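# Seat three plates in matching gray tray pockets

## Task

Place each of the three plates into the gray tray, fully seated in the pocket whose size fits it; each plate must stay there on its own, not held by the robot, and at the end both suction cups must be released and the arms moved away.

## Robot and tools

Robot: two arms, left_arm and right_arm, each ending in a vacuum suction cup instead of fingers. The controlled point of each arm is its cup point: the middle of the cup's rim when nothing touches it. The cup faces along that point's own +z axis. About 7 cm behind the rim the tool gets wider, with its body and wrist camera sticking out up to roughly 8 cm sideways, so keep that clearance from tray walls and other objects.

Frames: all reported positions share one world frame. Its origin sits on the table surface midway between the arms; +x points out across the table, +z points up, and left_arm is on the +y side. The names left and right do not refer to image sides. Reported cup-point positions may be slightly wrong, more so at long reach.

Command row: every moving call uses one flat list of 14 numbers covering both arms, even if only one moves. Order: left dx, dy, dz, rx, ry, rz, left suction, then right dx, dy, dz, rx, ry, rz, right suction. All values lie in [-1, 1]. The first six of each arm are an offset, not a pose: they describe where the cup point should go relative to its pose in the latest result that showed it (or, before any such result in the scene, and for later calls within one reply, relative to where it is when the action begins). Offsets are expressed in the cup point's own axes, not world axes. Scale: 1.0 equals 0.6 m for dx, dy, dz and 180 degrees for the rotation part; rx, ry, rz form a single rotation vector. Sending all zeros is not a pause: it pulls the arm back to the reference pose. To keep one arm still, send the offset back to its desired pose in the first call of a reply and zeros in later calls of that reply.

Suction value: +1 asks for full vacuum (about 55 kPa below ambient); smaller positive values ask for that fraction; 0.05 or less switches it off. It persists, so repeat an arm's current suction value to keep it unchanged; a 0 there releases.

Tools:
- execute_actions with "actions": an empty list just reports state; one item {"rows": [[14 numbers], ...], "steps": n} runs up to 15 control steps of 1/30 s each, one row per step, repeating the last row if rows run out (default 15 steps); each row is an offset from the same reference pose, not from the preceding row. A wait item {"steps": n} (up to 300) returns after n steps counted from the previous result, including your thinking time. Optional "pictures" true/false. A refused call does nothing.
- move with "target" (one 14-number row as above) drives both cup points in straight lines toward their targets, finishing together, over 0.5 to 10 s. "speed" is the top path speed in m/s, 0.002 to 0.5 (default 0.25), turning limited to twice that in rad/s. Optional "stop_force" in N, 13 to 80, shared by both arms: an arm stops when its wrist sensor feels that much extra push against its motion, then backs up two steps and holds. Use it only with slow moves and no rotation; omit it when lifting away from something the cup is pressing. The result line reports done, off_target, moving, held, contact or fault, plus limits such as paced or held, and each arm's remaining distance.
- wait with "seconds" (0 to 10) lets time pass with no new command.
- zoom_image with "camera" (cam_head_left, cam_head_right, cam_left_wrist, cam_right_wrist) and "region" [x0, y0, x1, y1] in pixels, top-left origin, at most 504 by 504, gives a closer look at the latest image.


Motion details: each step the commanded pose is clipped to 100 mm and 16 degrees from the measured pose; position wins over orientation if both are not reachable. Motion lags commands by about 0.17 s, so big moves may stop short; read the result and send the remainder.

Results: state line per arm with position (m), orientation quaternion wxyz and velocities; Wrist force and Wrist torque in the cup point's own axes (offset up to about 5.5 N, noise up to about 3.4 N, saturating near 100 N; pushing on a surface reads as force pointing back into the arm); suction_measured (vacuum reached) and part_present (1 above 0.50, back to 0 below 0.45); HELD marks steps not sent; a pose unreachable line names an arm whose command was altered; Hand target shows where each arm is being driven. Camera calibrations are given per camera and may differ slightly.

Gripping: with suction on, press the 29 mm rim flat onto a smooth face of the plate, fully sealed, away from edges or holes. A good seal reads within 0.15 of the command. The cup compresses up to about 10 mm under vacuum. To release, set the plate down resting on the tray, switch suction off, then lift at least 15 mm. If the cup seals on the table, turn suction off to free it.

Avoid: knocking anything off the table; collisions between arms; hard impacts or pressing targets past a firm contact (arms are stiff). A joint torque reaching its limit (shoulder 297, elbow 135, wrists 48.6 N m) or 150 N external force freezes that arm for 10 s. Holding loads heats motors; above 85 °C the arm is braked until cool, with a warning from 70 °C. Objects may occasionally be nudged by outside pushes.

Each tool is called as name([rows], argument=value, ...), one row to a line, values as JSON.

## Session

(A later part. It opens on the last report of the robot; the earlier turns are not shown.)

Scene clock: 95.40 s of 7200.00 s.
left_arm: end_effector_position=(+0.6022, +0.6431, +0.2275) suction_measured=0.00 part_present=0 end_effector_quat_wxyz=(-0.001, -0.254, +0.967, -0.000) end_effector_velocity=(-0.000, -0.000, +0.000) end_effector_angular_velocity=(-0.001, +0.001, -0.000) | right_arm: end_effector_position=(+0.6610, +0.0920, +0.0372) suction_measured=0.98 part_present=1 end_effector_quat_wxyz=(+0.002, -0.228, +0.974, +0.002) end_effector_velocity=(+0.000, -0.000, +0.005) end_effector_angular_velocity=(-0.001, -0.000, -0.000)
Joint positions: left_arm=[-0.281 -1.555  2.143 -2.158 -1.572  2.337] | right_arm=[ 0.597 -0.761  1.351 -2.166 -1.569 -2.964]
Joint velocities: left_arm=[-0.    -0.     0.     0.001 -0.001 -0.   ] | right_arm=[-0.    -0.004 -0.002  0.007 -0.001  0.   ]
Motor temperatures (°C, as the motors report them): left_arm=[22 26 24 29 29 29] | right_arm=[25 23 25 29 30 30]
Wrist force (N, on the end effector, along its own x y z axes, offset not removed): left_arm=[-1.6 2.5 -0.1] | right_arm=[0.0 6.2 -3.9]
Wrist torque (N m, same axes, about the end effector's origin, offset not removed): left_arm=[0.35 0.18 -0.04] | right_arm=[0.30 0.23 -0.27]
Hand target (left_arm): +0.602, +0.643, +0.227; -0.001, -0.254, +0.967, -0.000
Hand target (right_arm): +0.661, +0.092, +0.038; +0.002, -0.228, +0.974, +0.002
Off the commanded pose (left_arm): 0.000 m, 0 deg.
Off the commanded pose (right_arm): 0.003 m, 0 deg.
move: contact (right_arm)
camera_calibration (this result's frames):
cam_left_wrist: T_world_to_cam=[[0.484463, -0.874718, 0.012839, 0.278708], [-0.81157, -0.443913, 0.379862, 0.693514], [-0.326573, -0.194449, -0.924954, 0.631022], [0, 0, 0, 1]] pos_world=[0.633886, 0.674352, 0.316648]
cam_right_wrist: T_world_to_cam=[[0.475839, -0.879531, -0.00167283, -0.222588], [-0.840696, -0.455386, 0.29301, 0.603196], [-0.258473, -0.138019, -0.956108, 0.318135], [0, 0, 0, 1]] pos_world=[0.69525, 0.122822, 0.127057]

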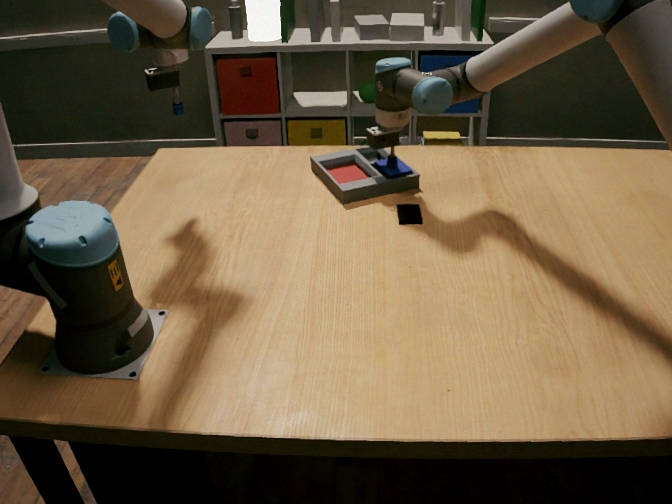

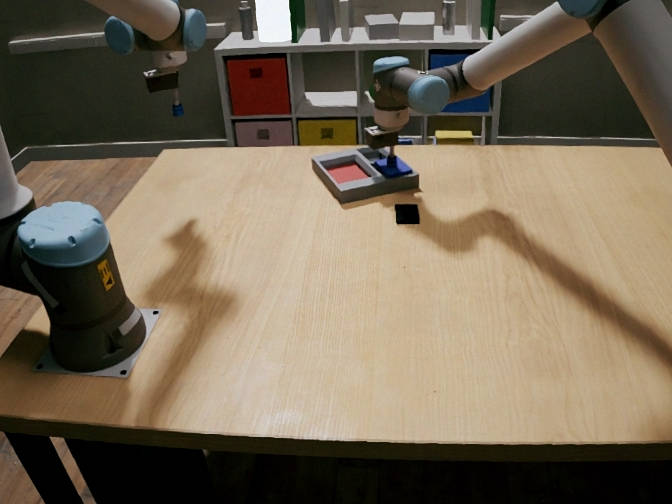

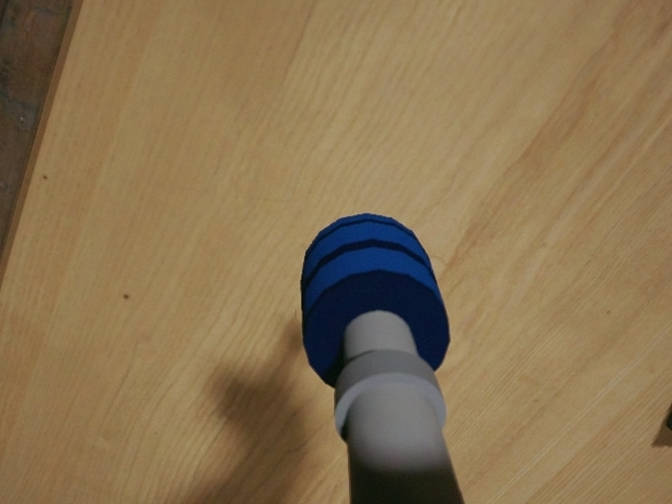

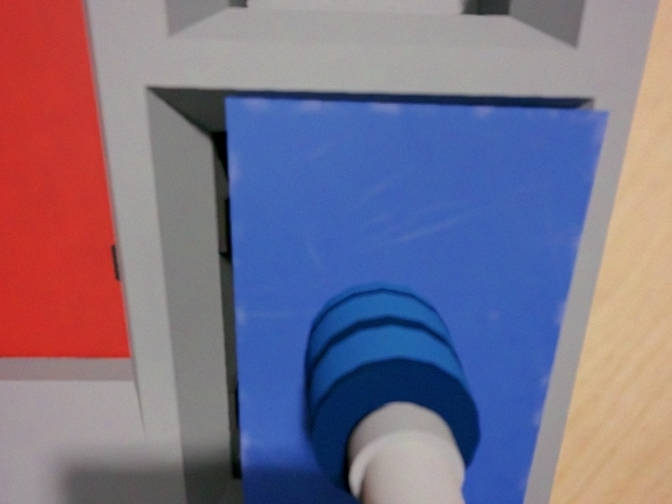

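move(target=[0,0,0,0,0,0,0,0.0115,0.012,-0.004,0,0,0,1], speed=0.02)

move(target=[0,0,0,0,0,0,0,0,0,0.016,0,0,0,1], speed=0.01, stop_force=13)

Scene clock: 99.23 s of 7200.00 s.
left_arm: end_effector_position=(+0.6022, +0.6431, +0.2275) suction_measured=0.00 part_present=0 end_effector_quat_wxyz=(-0.001, -0.254, +0.967, -0.000) end_effector_velocity=(-0.000, +0.000, -0.000) end_effector_angular_velocity=(-0.001, +0.001, +0.001) | right_arm: end_effector_position=(+0.6519, +0.0953, +0.0395) suction_measured=0.99 part_present=1 end_effector_quat_wxyz=(+0.002, -0.228, +0.974, +0.002) end_effector_velocity=(-0.002, +0.001, +0.001) end_effector_angular_velocity=(-0.000, -0.000, +0.000)
Joint positions: left_arm=[-0.281 -1.555  2.143 -2.158 -1.572  2.337] | right_arm=[ 0.605 -0.769  1.361 -2.168 -1.569 -2.956]
Joint velocities: left_arm=[ 0.001 -0.    -0.     0.001 -0.001 -0.   ] | right_arm=[ 0.002 -0.002  0.002 -0.001 -0.     0.002]
Motor temperatures (°C, as the motors report them): left_arm=[22 26 24 29 29 29] | right_arm=[25 23 25 29 30 30]
Wrist force (N, on the end effector, along its own x y z axes, offset not removed): left_arm=[-1.2 -3.1 -4.0] | right_arm=[-4.2 1.6 -1.5]
Wrist torque (N m, same axes, about the end effector's origin, offset not removed): left_arm=[-0.38 -0.06 -0.04] | right_arm=[0.29 0.74 -0.19]
Hand target (left_arm): +0.602, +0.643, +0.227; -0.001, -0.254, +0.967, -0.000
Hand target (right_arm): +0.652, +0.095, +0.040; +0.002, -0.228, +0.974, +0.002
Off the commanded pose (left_arm): 0.000 m, 0 deg.
Off the commanded pose (right_arm): 0.000 m, 0 deg.
move: done
camera_calibration (this result's frames):
cam_left_wrist: T_world_to_cam=[[0.484463, -0.874718, 0.012839, 0.278708], [-0.81157, -0.443913, 0.379862, 0.693514], [-0.326573, -0.194449, -0.924954, 0.631022], [0, 0, 0, 1]] pos_world=[0.633886, 0.674352, 0.316648]
cam_right_wrist: T_world_to_cam=[[0.47584, -0.87953, -0.00169824, -0.2153], [-0.840688, -0.455392, 0.293022, 0.596314], [-0.258495, -0.138004, -0.956104, 0.318488], [0, 0, 0, 1]] pos_world=[0.68609, 0.126146, 0.129409]

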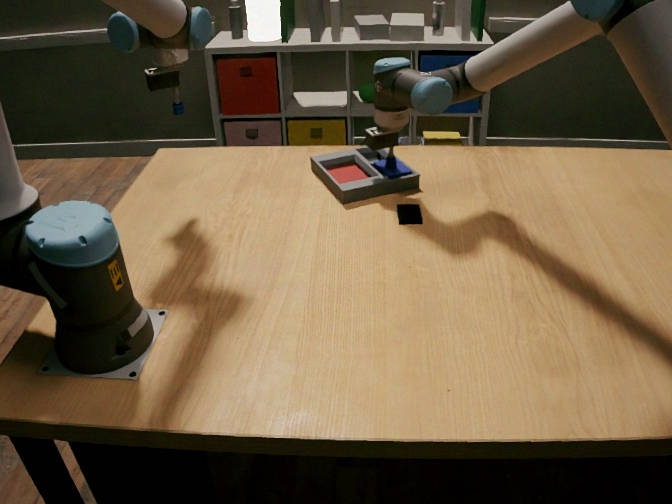

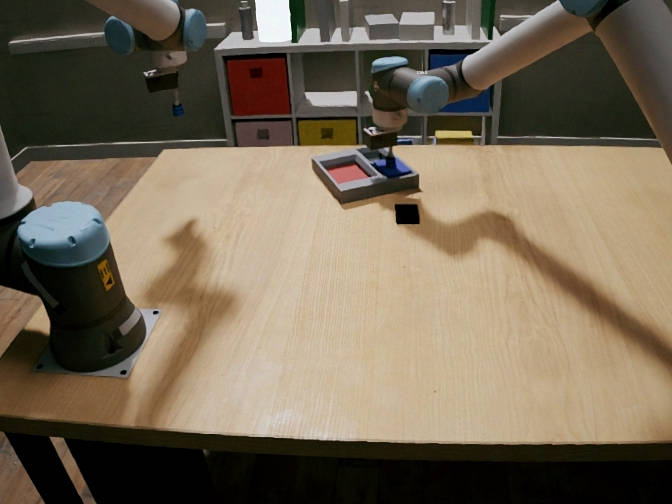

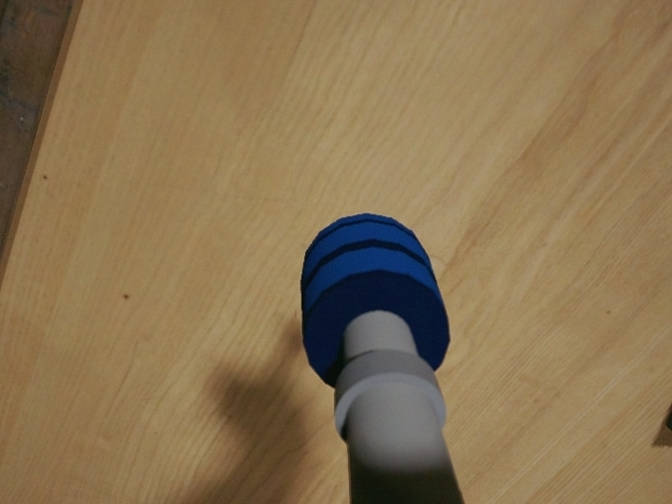

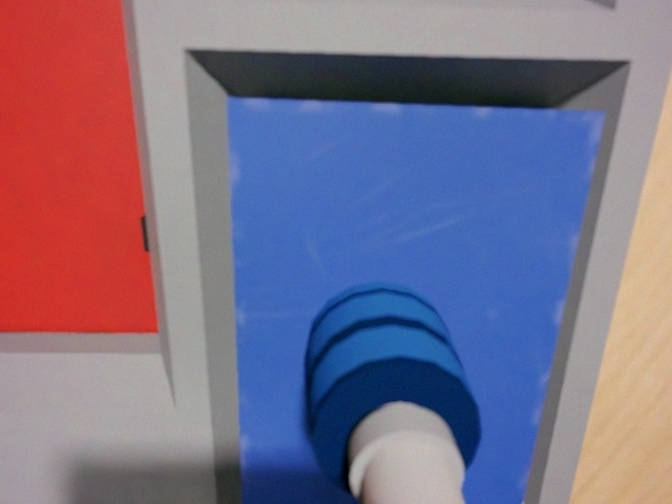

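Scene clock: 100.40 s of 7200.00 s.
left_arm: end_effector_position=(+0.6022, +0.6431, +0.2275) suction_measured=0.00 part_present=0 end_effector_quat_wxyz=(-0.001, -0.254, +0.967, -0.000) end_effector_velocity=(+0.001, -0.001, +0.000) end_effector_angular_velocity=(-0.000, -0.002, -0.001) | right_arm: end_effector_position=(+0.6518, +0.0954, +0.0301) suction_measured=0.99 part_present=1 end_effector_quat_wxyz=(+0.002, -0.228, +0.974, +0.002) end_effector_velocity=(+0.000, +0.000, -0.002) end_effector_angular_velocity=(-0.000, -0.001, -0.001)
Joint positions: left_arm=[-0.281 -1.555  2.143 -2.158 -1.572  2.337] | right_arm=[ 0.605 -0.76   1.364 -2.18  -1.569 -2.956]
Joint velocities: left_arm=[-0.001  0.    -0.    -0.002  0.     0.   ] | right_arm=[ 0.     0.002  0.    -0.003 -0.001  0.001]
Motor temperatures (°C, as the motors report them): left_arm=[22 26 24 29 29 29] | right_arm=[25 23 25 29 30 30]
Wrist force (N, on the end effector, along its own x y z axes, offset not removed): left_arm=[-5.5 -4.5 -0.7] | right_arm=[-0.5 1.5 -0.1]
Wrist torque (N m, same axes, about the end effector's origin, offset not removed): left_arm=[-0.54 0.68 0.02] | right_arm=[0.25 0.24 -0.14]
Hand target (left_arm): +0.602, +0.643, +0.227; -0.001, -0.254, +0.967, -0.000
Hand target (right_arm): +0.652, +0.095, +0.030; +0.002, -0.228, +0.974, +0.002
Off the commanded pose (left_arm): 0.000 m, 0 deg.
Off the commanded pose (right_arm): 0.000 m, 0 deg.
move: done
camera_calibration (this result's frames):
cam_left_wrist: T_world_to_cam=[[0.484463, -0.874718, 0.0128391, 0.278708], [-0.81157, -0.443913, 0.379862, 0.693514], [-0.326573, -0.194449, -0.924954, 0.631022], [0, 0, 0, 1]] pos_world=[0.633886, 0.674352, 0.316648]
cam_right_wrist: T_world_to_cam=[[0.475893, -0.879501, -0.00169637, -0.215289], [-0.840659, -0.455441, 0.293029, 0.599053], [-0.258492, -0.138024, -0.956102, 0.309528], [0, 0, 0, 1]] pos_world=[0.686064, 0.126209, 0.120036]

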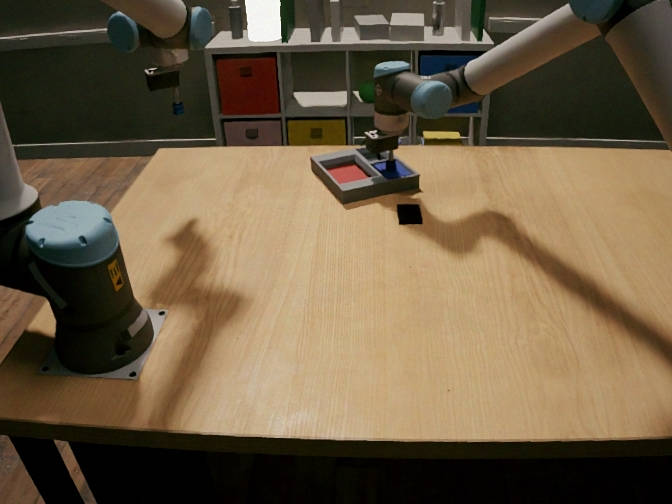

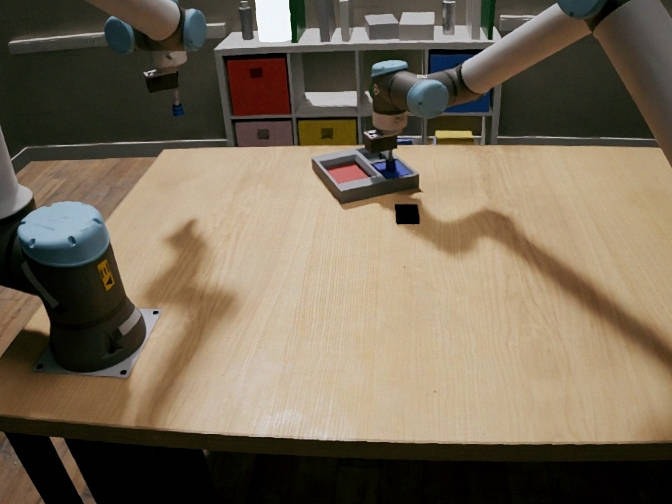

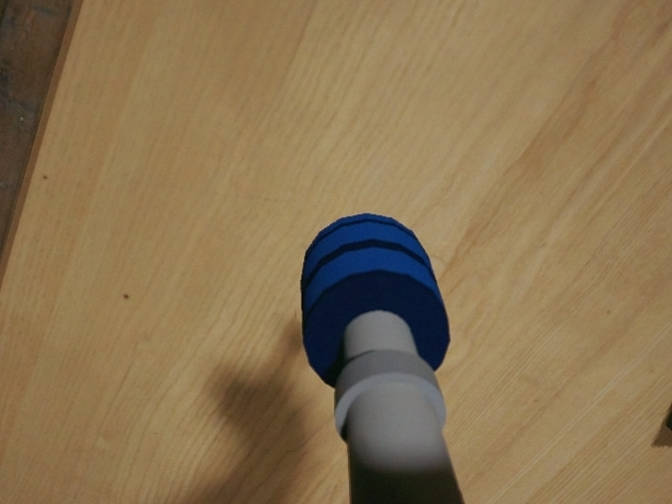

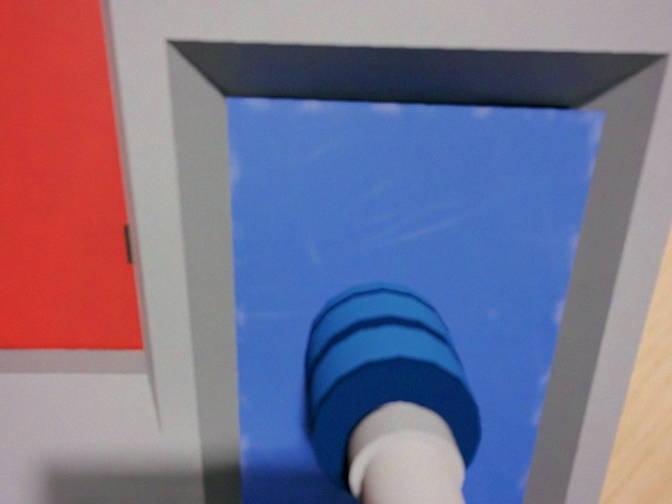

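move(target=[0,0,0,0,0,0,0,0,0,0.05,0,0,0,1], speed=0.004, stop_force=35)

Scene clock: 109.27 s of 7200.00 s.
left_arm: end_effector_position=(+0.6022, +0.6431, +0.2275) suction_measured=0.00 part_present=0 end_effector_quat_wxyz=(-0.001, -0.254, +0.967, -0.000) end_effector_velocity=(-0.000, -0.000, -0.000) end_effector_angular_velocity=(+0.001, +0.002, -0.000) | right_arm: end_effector_position=(+0.6520, +0.0955, +0.0042) suction_measured=0.99 part_present=1 end_effector_quat_wxyz=(+0.002, -0.228, +0.974, +0.002) end_effector_velocity=(-0.000, -0.000, +0.001) end_effector_angular_velocity=(-0.001, +0.001, +0.001)
Joint positions: left_arm=[-0.281 -1.555  2.143 -2.158 -1.572  2.337] | right_arm=[ 0.605 -0.735  1.37  -2.211 -1.569 -2.956]
Joint velocities: left_arm=[-0.    -0.    -0.     0.002  0.    -0.   ] | right_arm=[ 0.    -0.001 -0.001  0.003 -0.    -0.   ]
Motor temperatures (°C, as the motors report them): left_arm=[22 26 24 29 29 29] | right_arm=[25 23 25 29 30 30]
Wrist force (N, on the end effector, along its own x y z axes, offset not removed): left_arm=[-4.3 -0.8 1.4] | right_arm=[16.5 -5.4 -50.0]
Wrist torque (N m, same axes, about the end effector's origin, offset not removed): left_arm=[-0.08 0.43 -0.12] | right_arm=[0.02 0.19 -0.15]
Hand target (left_arm): +0.602, +0.643, +0.227; -0.001, -0.254, +0.967, -0.000
Hand target (right_arm): +0.652, +0.095, +0.004; +0.002, -0.228, +0.974, +0.002
Off the commanded pose (left_arm): 0.000 m, 0 deg.
Off the commanded pose (right_arm): 0.004 m, 0 deg.
move: contact (right_arm)
camera_calibration (this result's frames):
cam_left_wrist: T_world_to_cam=[[0.484463, -0.874717, 0.0128391, 0.278708], [-0.81157, -0.443913, 0.379862, 0.693514], [-0.326573, -0.194449, -0.924954, 0.631022], [0, 0, 0, 1]] pos_world=[0.633886, 0.674352, 0.316648]
cam_right_wrist: T_world_to_cam=[[0.475895, -0.8795, -0.00174645, -0.215307], [-0.840764, -0.455516, 0.29261, 0.60693], [-0.258146, -0.137784, -0.95623, 0.284507], [0, 0, 0, 1]] pos_world=[0.686193, 0.126304, 0.0940839]

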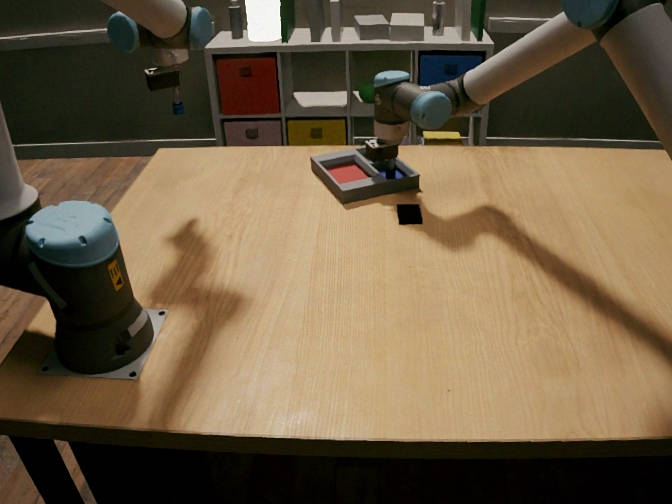

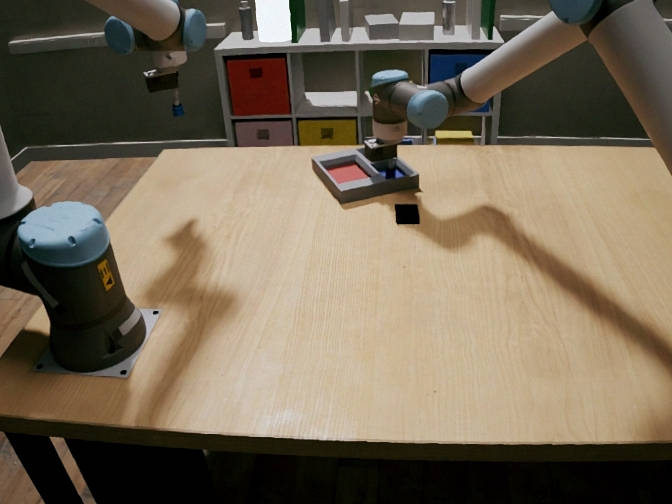

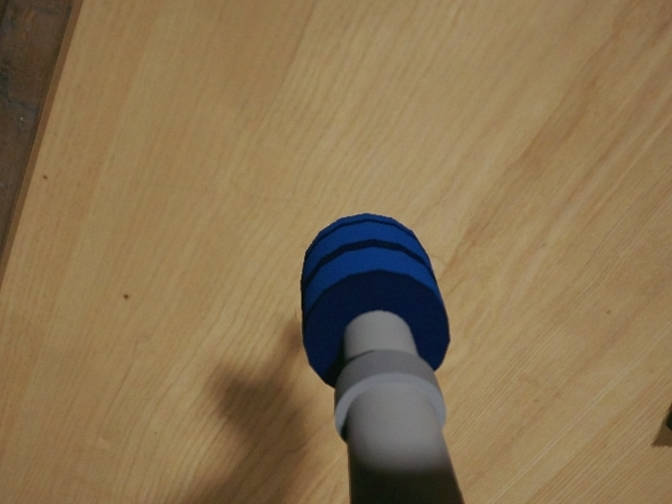

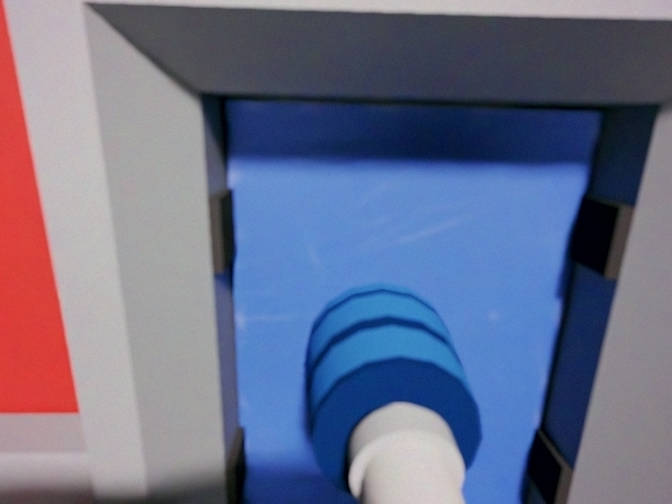

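move(target=[0,0,0,0,0,0,0,0,0,-0.003,0,0,0,0], speed=0.003)

move(target=[0,0,0,0,0,0,0,0,0,-0.09,0,0,0,0], speed=0.06)

move(target=[0,0,0,0,0,0,0,0.313,0.082,0,0,0,0.13,0], speed=0.3)

Scene clock: 112.33 s of 7200.00 s.
left_arm: end_effector_position=(+0.6022, +0.6431, +0.2275) suction_measured=0.00 part_present=0 end_effector_quat_wxyz=(-0.001, -0.254, +0.967, -0.000) end_effector_velocity=(+0.000, -0.001, +0.001) end_effector_angular_velocity=(-0.001, -0.002, -0.001) | right_arm: end_effector_position=(+0.6520, +0.0955, +0.0058) suction_measured=0.00 part_present=0 end_effector_quat_wxyz=(+0.002, -0.228, +0.974, +0.002) end_effector_velocity=(-0.001, -0.001, +0.000) end_effector_angular_velocity=(-0.001, +0.001, +0.000)
Joint positions: left_arm=[-0.281 -1.555  2.143 -2.158 -1.572  2.337] | right_arm=[ 0.605 -0.737  1.37  -2.209 -1.569 -2.956]
Joint velocities: left_arm=[-0.001 -0.    -0.    -0.001 -0.     0.   ] | right_arm=[-0.    -0.001  0.001  0.001 -0.    -0.   ]
Motor temperatures (°C, as the motors report them): left_arm=[22 26 24 29 29 29] | right_arm=[25 23 25 29 30 30]
Wrist force (N, on the end effector, along its own x y z axes, offset not removed): left_arm=[-5.7 -2.5 -1.6] | right_arm=[-0.9 0.9 -9.4]
Wrist torque (N m, same axes, about the end effector's origin, offset not removed): left_arm=[-0.10 0.64 -0.08] | right_arm=[0.04 0.24 -0.19]
Hand target (left_arm): +0.602, +0.643, +0.227; -0.001, -0.254, +0.967, -0.000
Hand target (right_arm): +0.652, +0.096, +0.006; +0.002, -0.228, +0.974, +0.002
Off the commanded pose (left_arm): 0.000 m, 0 deg.
Off the commanded pose (right_arm): 0.000 m, 0 deg.
move: done
camera_calibration (this result's frames):
cam_left_wrist: T_world_to_cam=[[0.484463, -0.874718, 0.0128391, 0.278708], [-0.81157, -0.443913, 0.379862, 0.693514], [-0.326573, -0.194449, -0.924954, 0.631022], [0, 0, 0, 1]] pos_world=[0.633886, 0.674352, 0.316648]
cam_right_wrist: T_world_to_cam=[[0.475895, -0.8795, -0.00172808, -0.215309], [-0.840735, -0.455495, 0.292727, 0.606402], [-0.25824, -0.137854, -0.956195, 0.286115], [0, 0, 0, 1]] pos_world=[0.686175, 0.12629, 0.0956993]

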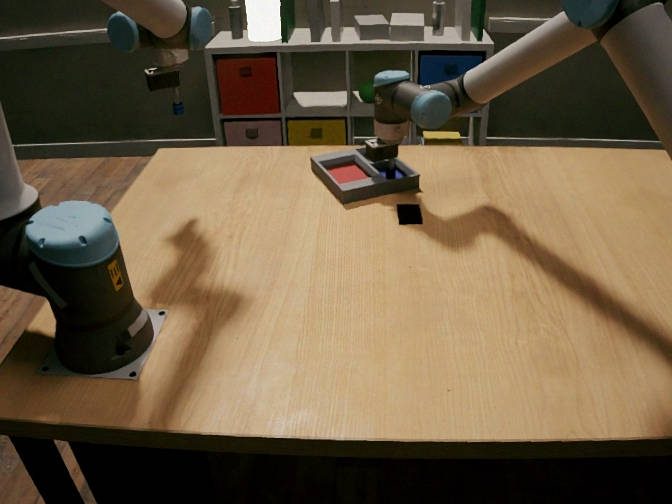

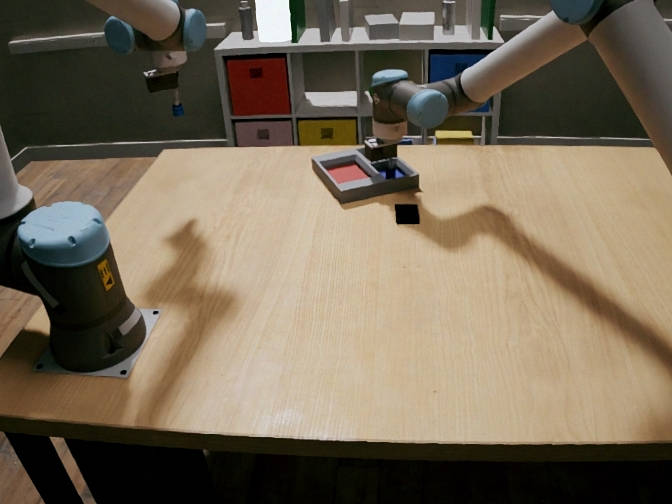

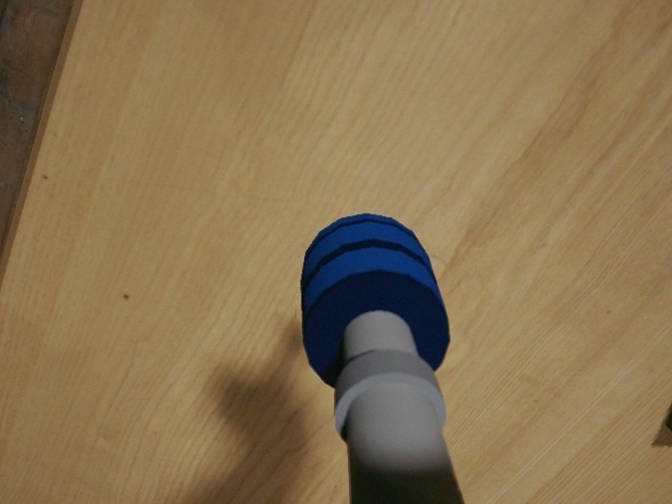

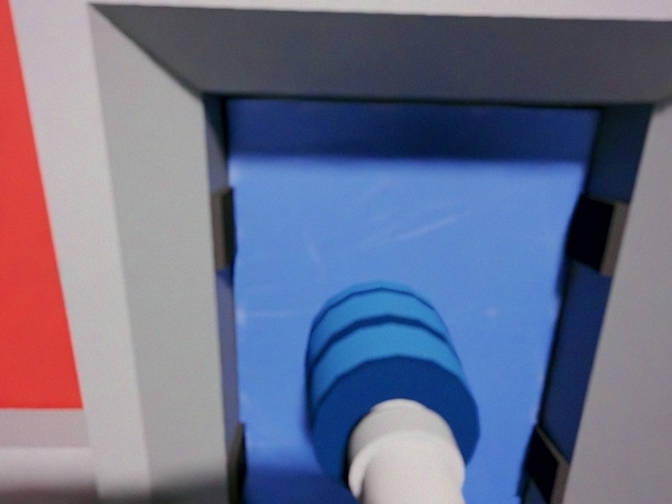

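Scene clock: 113.63 s of 7200.00 s.
left_arm: end_effector_position=(+0.6022, +0.6431, +0.2275) suction_measured=0.00 part_present=0 end_effector_quat_wxyz=(-0.001, -0.254, +0.967, -0.000) end_effector_velocity=(+0.000, +0.000, +0.000) end_effector_angular_velocity=(+0.001, -0.001, -0.001) | right_arm: end_effector_position=(+0.6518, +0.0954, +0.0595) suction_measured=0.00 part_present=0 end_effector_quat_wxyz=(+0.002, -0.228, +0.974, +0.002) end_effector_velocity=(+0.000, -0.000, +0.003) end_effector_angular_velocity=(-0.001, -0.001, -0.001)
Joint positions: left_arm=[-0.281 -1.555  2.143 -2.158 -1.572  2.337] | right_arm=[ 0.605 -0.788  1.354 -2.143 -1.569 -2.956]
Joint velocities: left_arm=[-0.    -0.    -0.    -0.     0.001  0.   ] | right_arm=[-0.    -0.002 -0.001  0.004 -0.001  0.001]
Motor temperatures (°C, as the motors report them): left_arm=[22 26 24 29 29 29] | right_arm=[25 23 25 29 30 30]
Wrist force (N, on the end effector, along its own x y z axes, offset not removed): left_arm=[-2.7 -2.7 0.6] | right_arm=[-2.9 0.2 -0.7]
Wrist torque (N m, same axes, about the end effector's origin, offset not removed): left_arm=[-0.27 0.38 -0.08] | right_arm=[0.10 0.48 -0.16]
Hand target (left_arm): +0.602, +0.643, +0.227; -0.001, -0.254, +0.967, -0.000
Hand target (right_arm): +0.652, +0.095, +0.060; +0.002, -0.228, +0.974, +0.002
Off the commanded pose (left_arm): 0.000 m, 0 deg.
Off the commanded pose (right_arm): 0.000 m, 0 deg.
move: done
camera_calibration (this result's frames):
cam_left_wrist: T_world_to_cam=[[0.484463, -0.874718, 0.0128392, 0.278708], [-0.81157, -0.443913, 0.379862, 0.693514], [-0.326573, -0.194449, -0.924954, 0.631022], [0, 0, 0, 1]] pos_world=[0.633886, 0.674352, 0.316648]
cam_right_wrist: T_world_to_cam=[[0.475895, -0.8795, -0.00172825, -0.215244], [-0.840735, -0.455495, 0.292726, 0.590496], [-0.25824, -0.137854, -0.956195, 0.33745], [0, 0, 0, 1]] pos_world=[0.686028, 0.12618, 0.149442]

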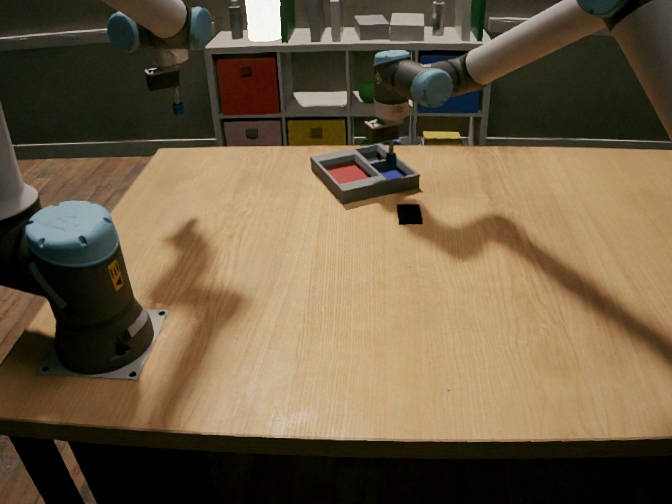

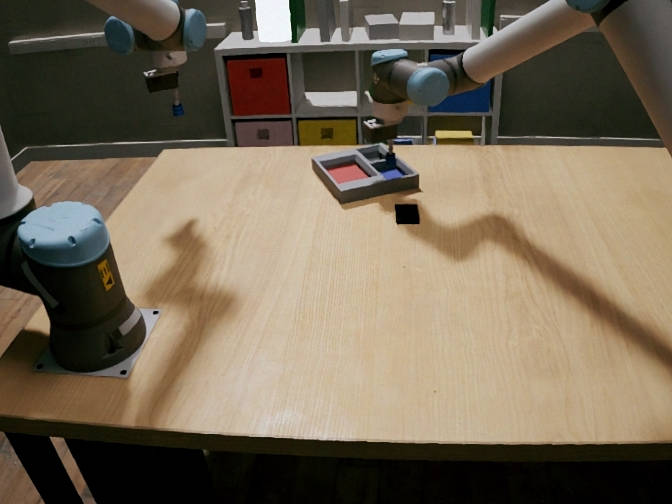

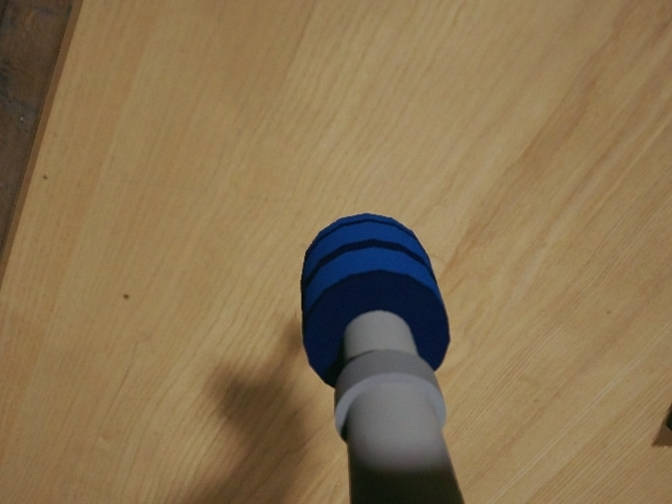

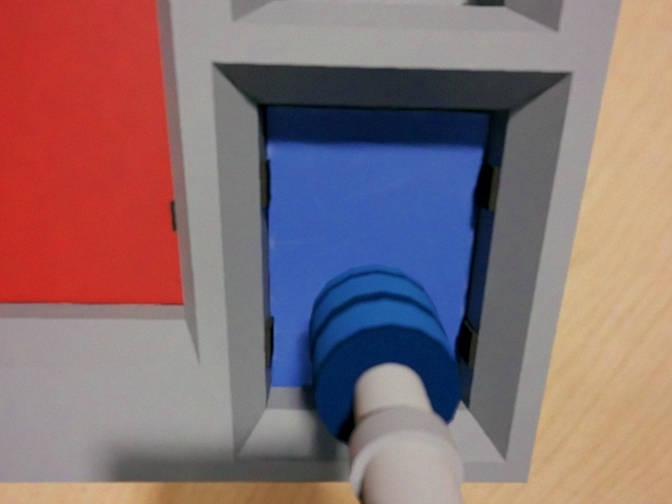

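Scene clock: 115.00 s of 7200.00 s.
left_arm: end_effector_position=(+0.6022, +0.6431, +0.2275) suction_measured=0.00 part_present=0 end_effector_quat_wxyz=(-0.001, -0.254, +0.967, -0.000) end_effector_velocity=(-0.000, -0.001, +0.000) end_effector_angular_velocity=(-0.001, -0.000, -0.000) | right_arm: end_effector_position=(+0.4618, +0.0565, +0.0590) suction_measured=0.00 part_present=0 end_effector_quat_wxyz=(+0.002, -0.026, +1.000, +0.002) end_effector_velocity=(-0.002, -0.001, -0.000) end_effector_angular_velocity=(+0.000, -0.001, -0.004)
Joint positions: left_arm=[-0.281 -1.555  2.143 -2.158 -1.572  2.337] | right_arm=[ 0.701 -0.988  1.726 -2.315 -1.569 -2.452]
Joint velocities: left_arm=[-0.001 -0.001  0.     0.    -0.001 -0.   ] | right_arm=[ 0.001 -0.002  0.005 -0.003 -0.     0.005]
Motor temperatures (°C, as the motors report them): left_arm=[22 26 24 29 29 29] | right_arm=[25 23 25 29 30 30]
Wrist force (N, on the end effector, along its own x y z axes, offset not removed): left_arm=[-2.2 -0.4 3.6] | right_arm=[-1.4 2.4 -0.9]
Wrist torque (N m, same axes, about the end effector's origin, offset not removed): left_arm=[0.10 0.11 -0.11] | right_arm=[0.36 0.32 -0.12]
Hand target (left_arm): +0.602, +0.643, +0.227; -0.001, -0.254, +0.967, -0.000
Hand target (right_arm): +0.462, +0.056, +0.059; +0.002, -0.026, +1.000, +0.002
Off the commanded pose (left_arm): 0.000 m, 0 deg.
Off the commanded pose (right_arm): 0.001 m, 0 deg.
move: done
camera_calibration (this result's frames):
cam_left_wrist: T_world_to_cam=[[0.484463, -0.874717, 0.0128392, 0.278708], [-0.81157, -0.443913, 0.379863, 0.693514], [-0.326573, -0.194449, -0.924954, 0.631022], [0, 0, 0, 1]] pos_world=[0.633886, 0.674352, 0.316648]
cam_right_wrist: T_world_to_cam=[[0.0879386, -0.996119, -0.00376062, 0.0268465], [-0.951877, -0.0851443, 0.294416, 0.443527], [-0.293594, -0.0223109, -0.95567, 0.292256], [0, 0, 0, 1]] pos_world=[0.505626, 0.0710265, 0.148819]

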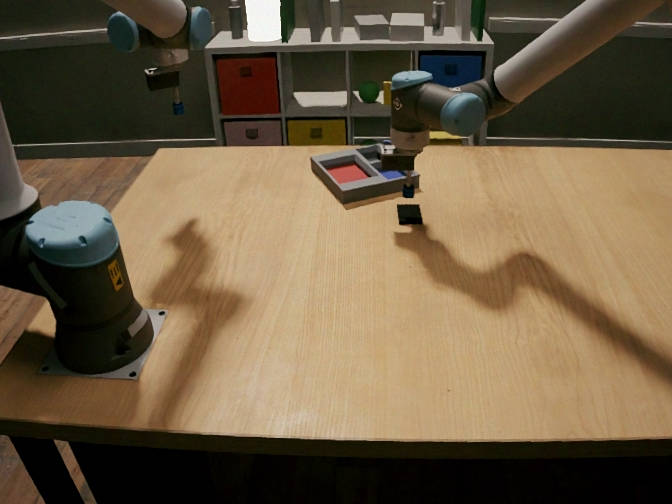

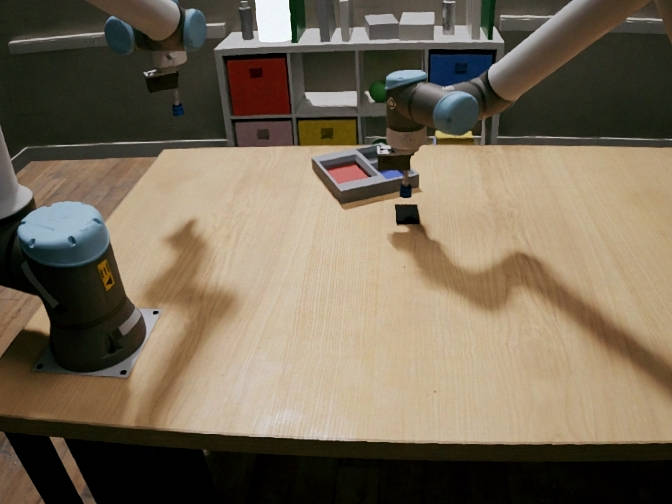

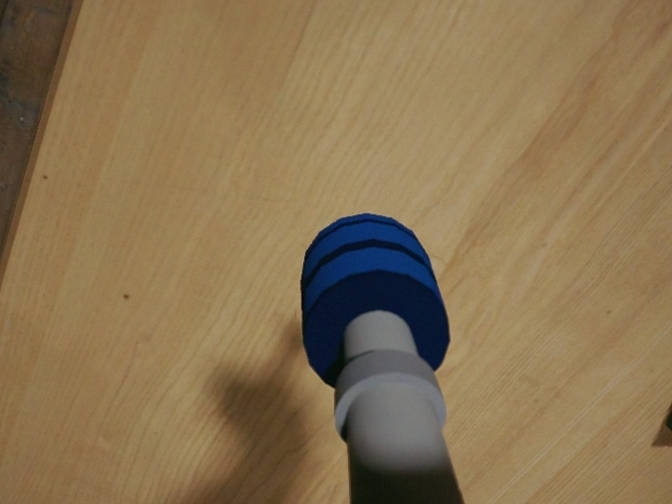

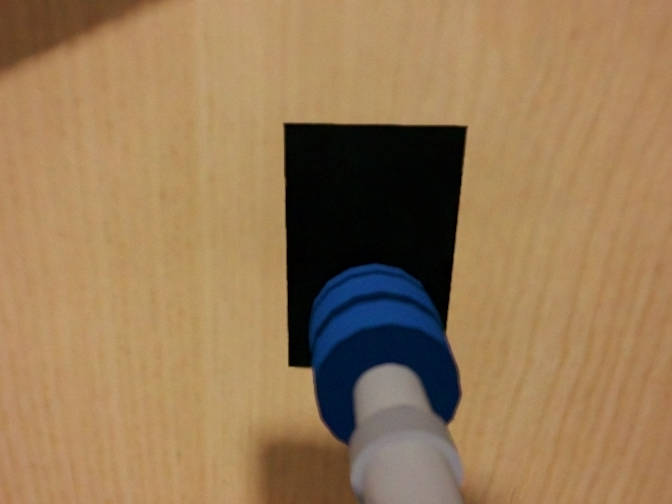

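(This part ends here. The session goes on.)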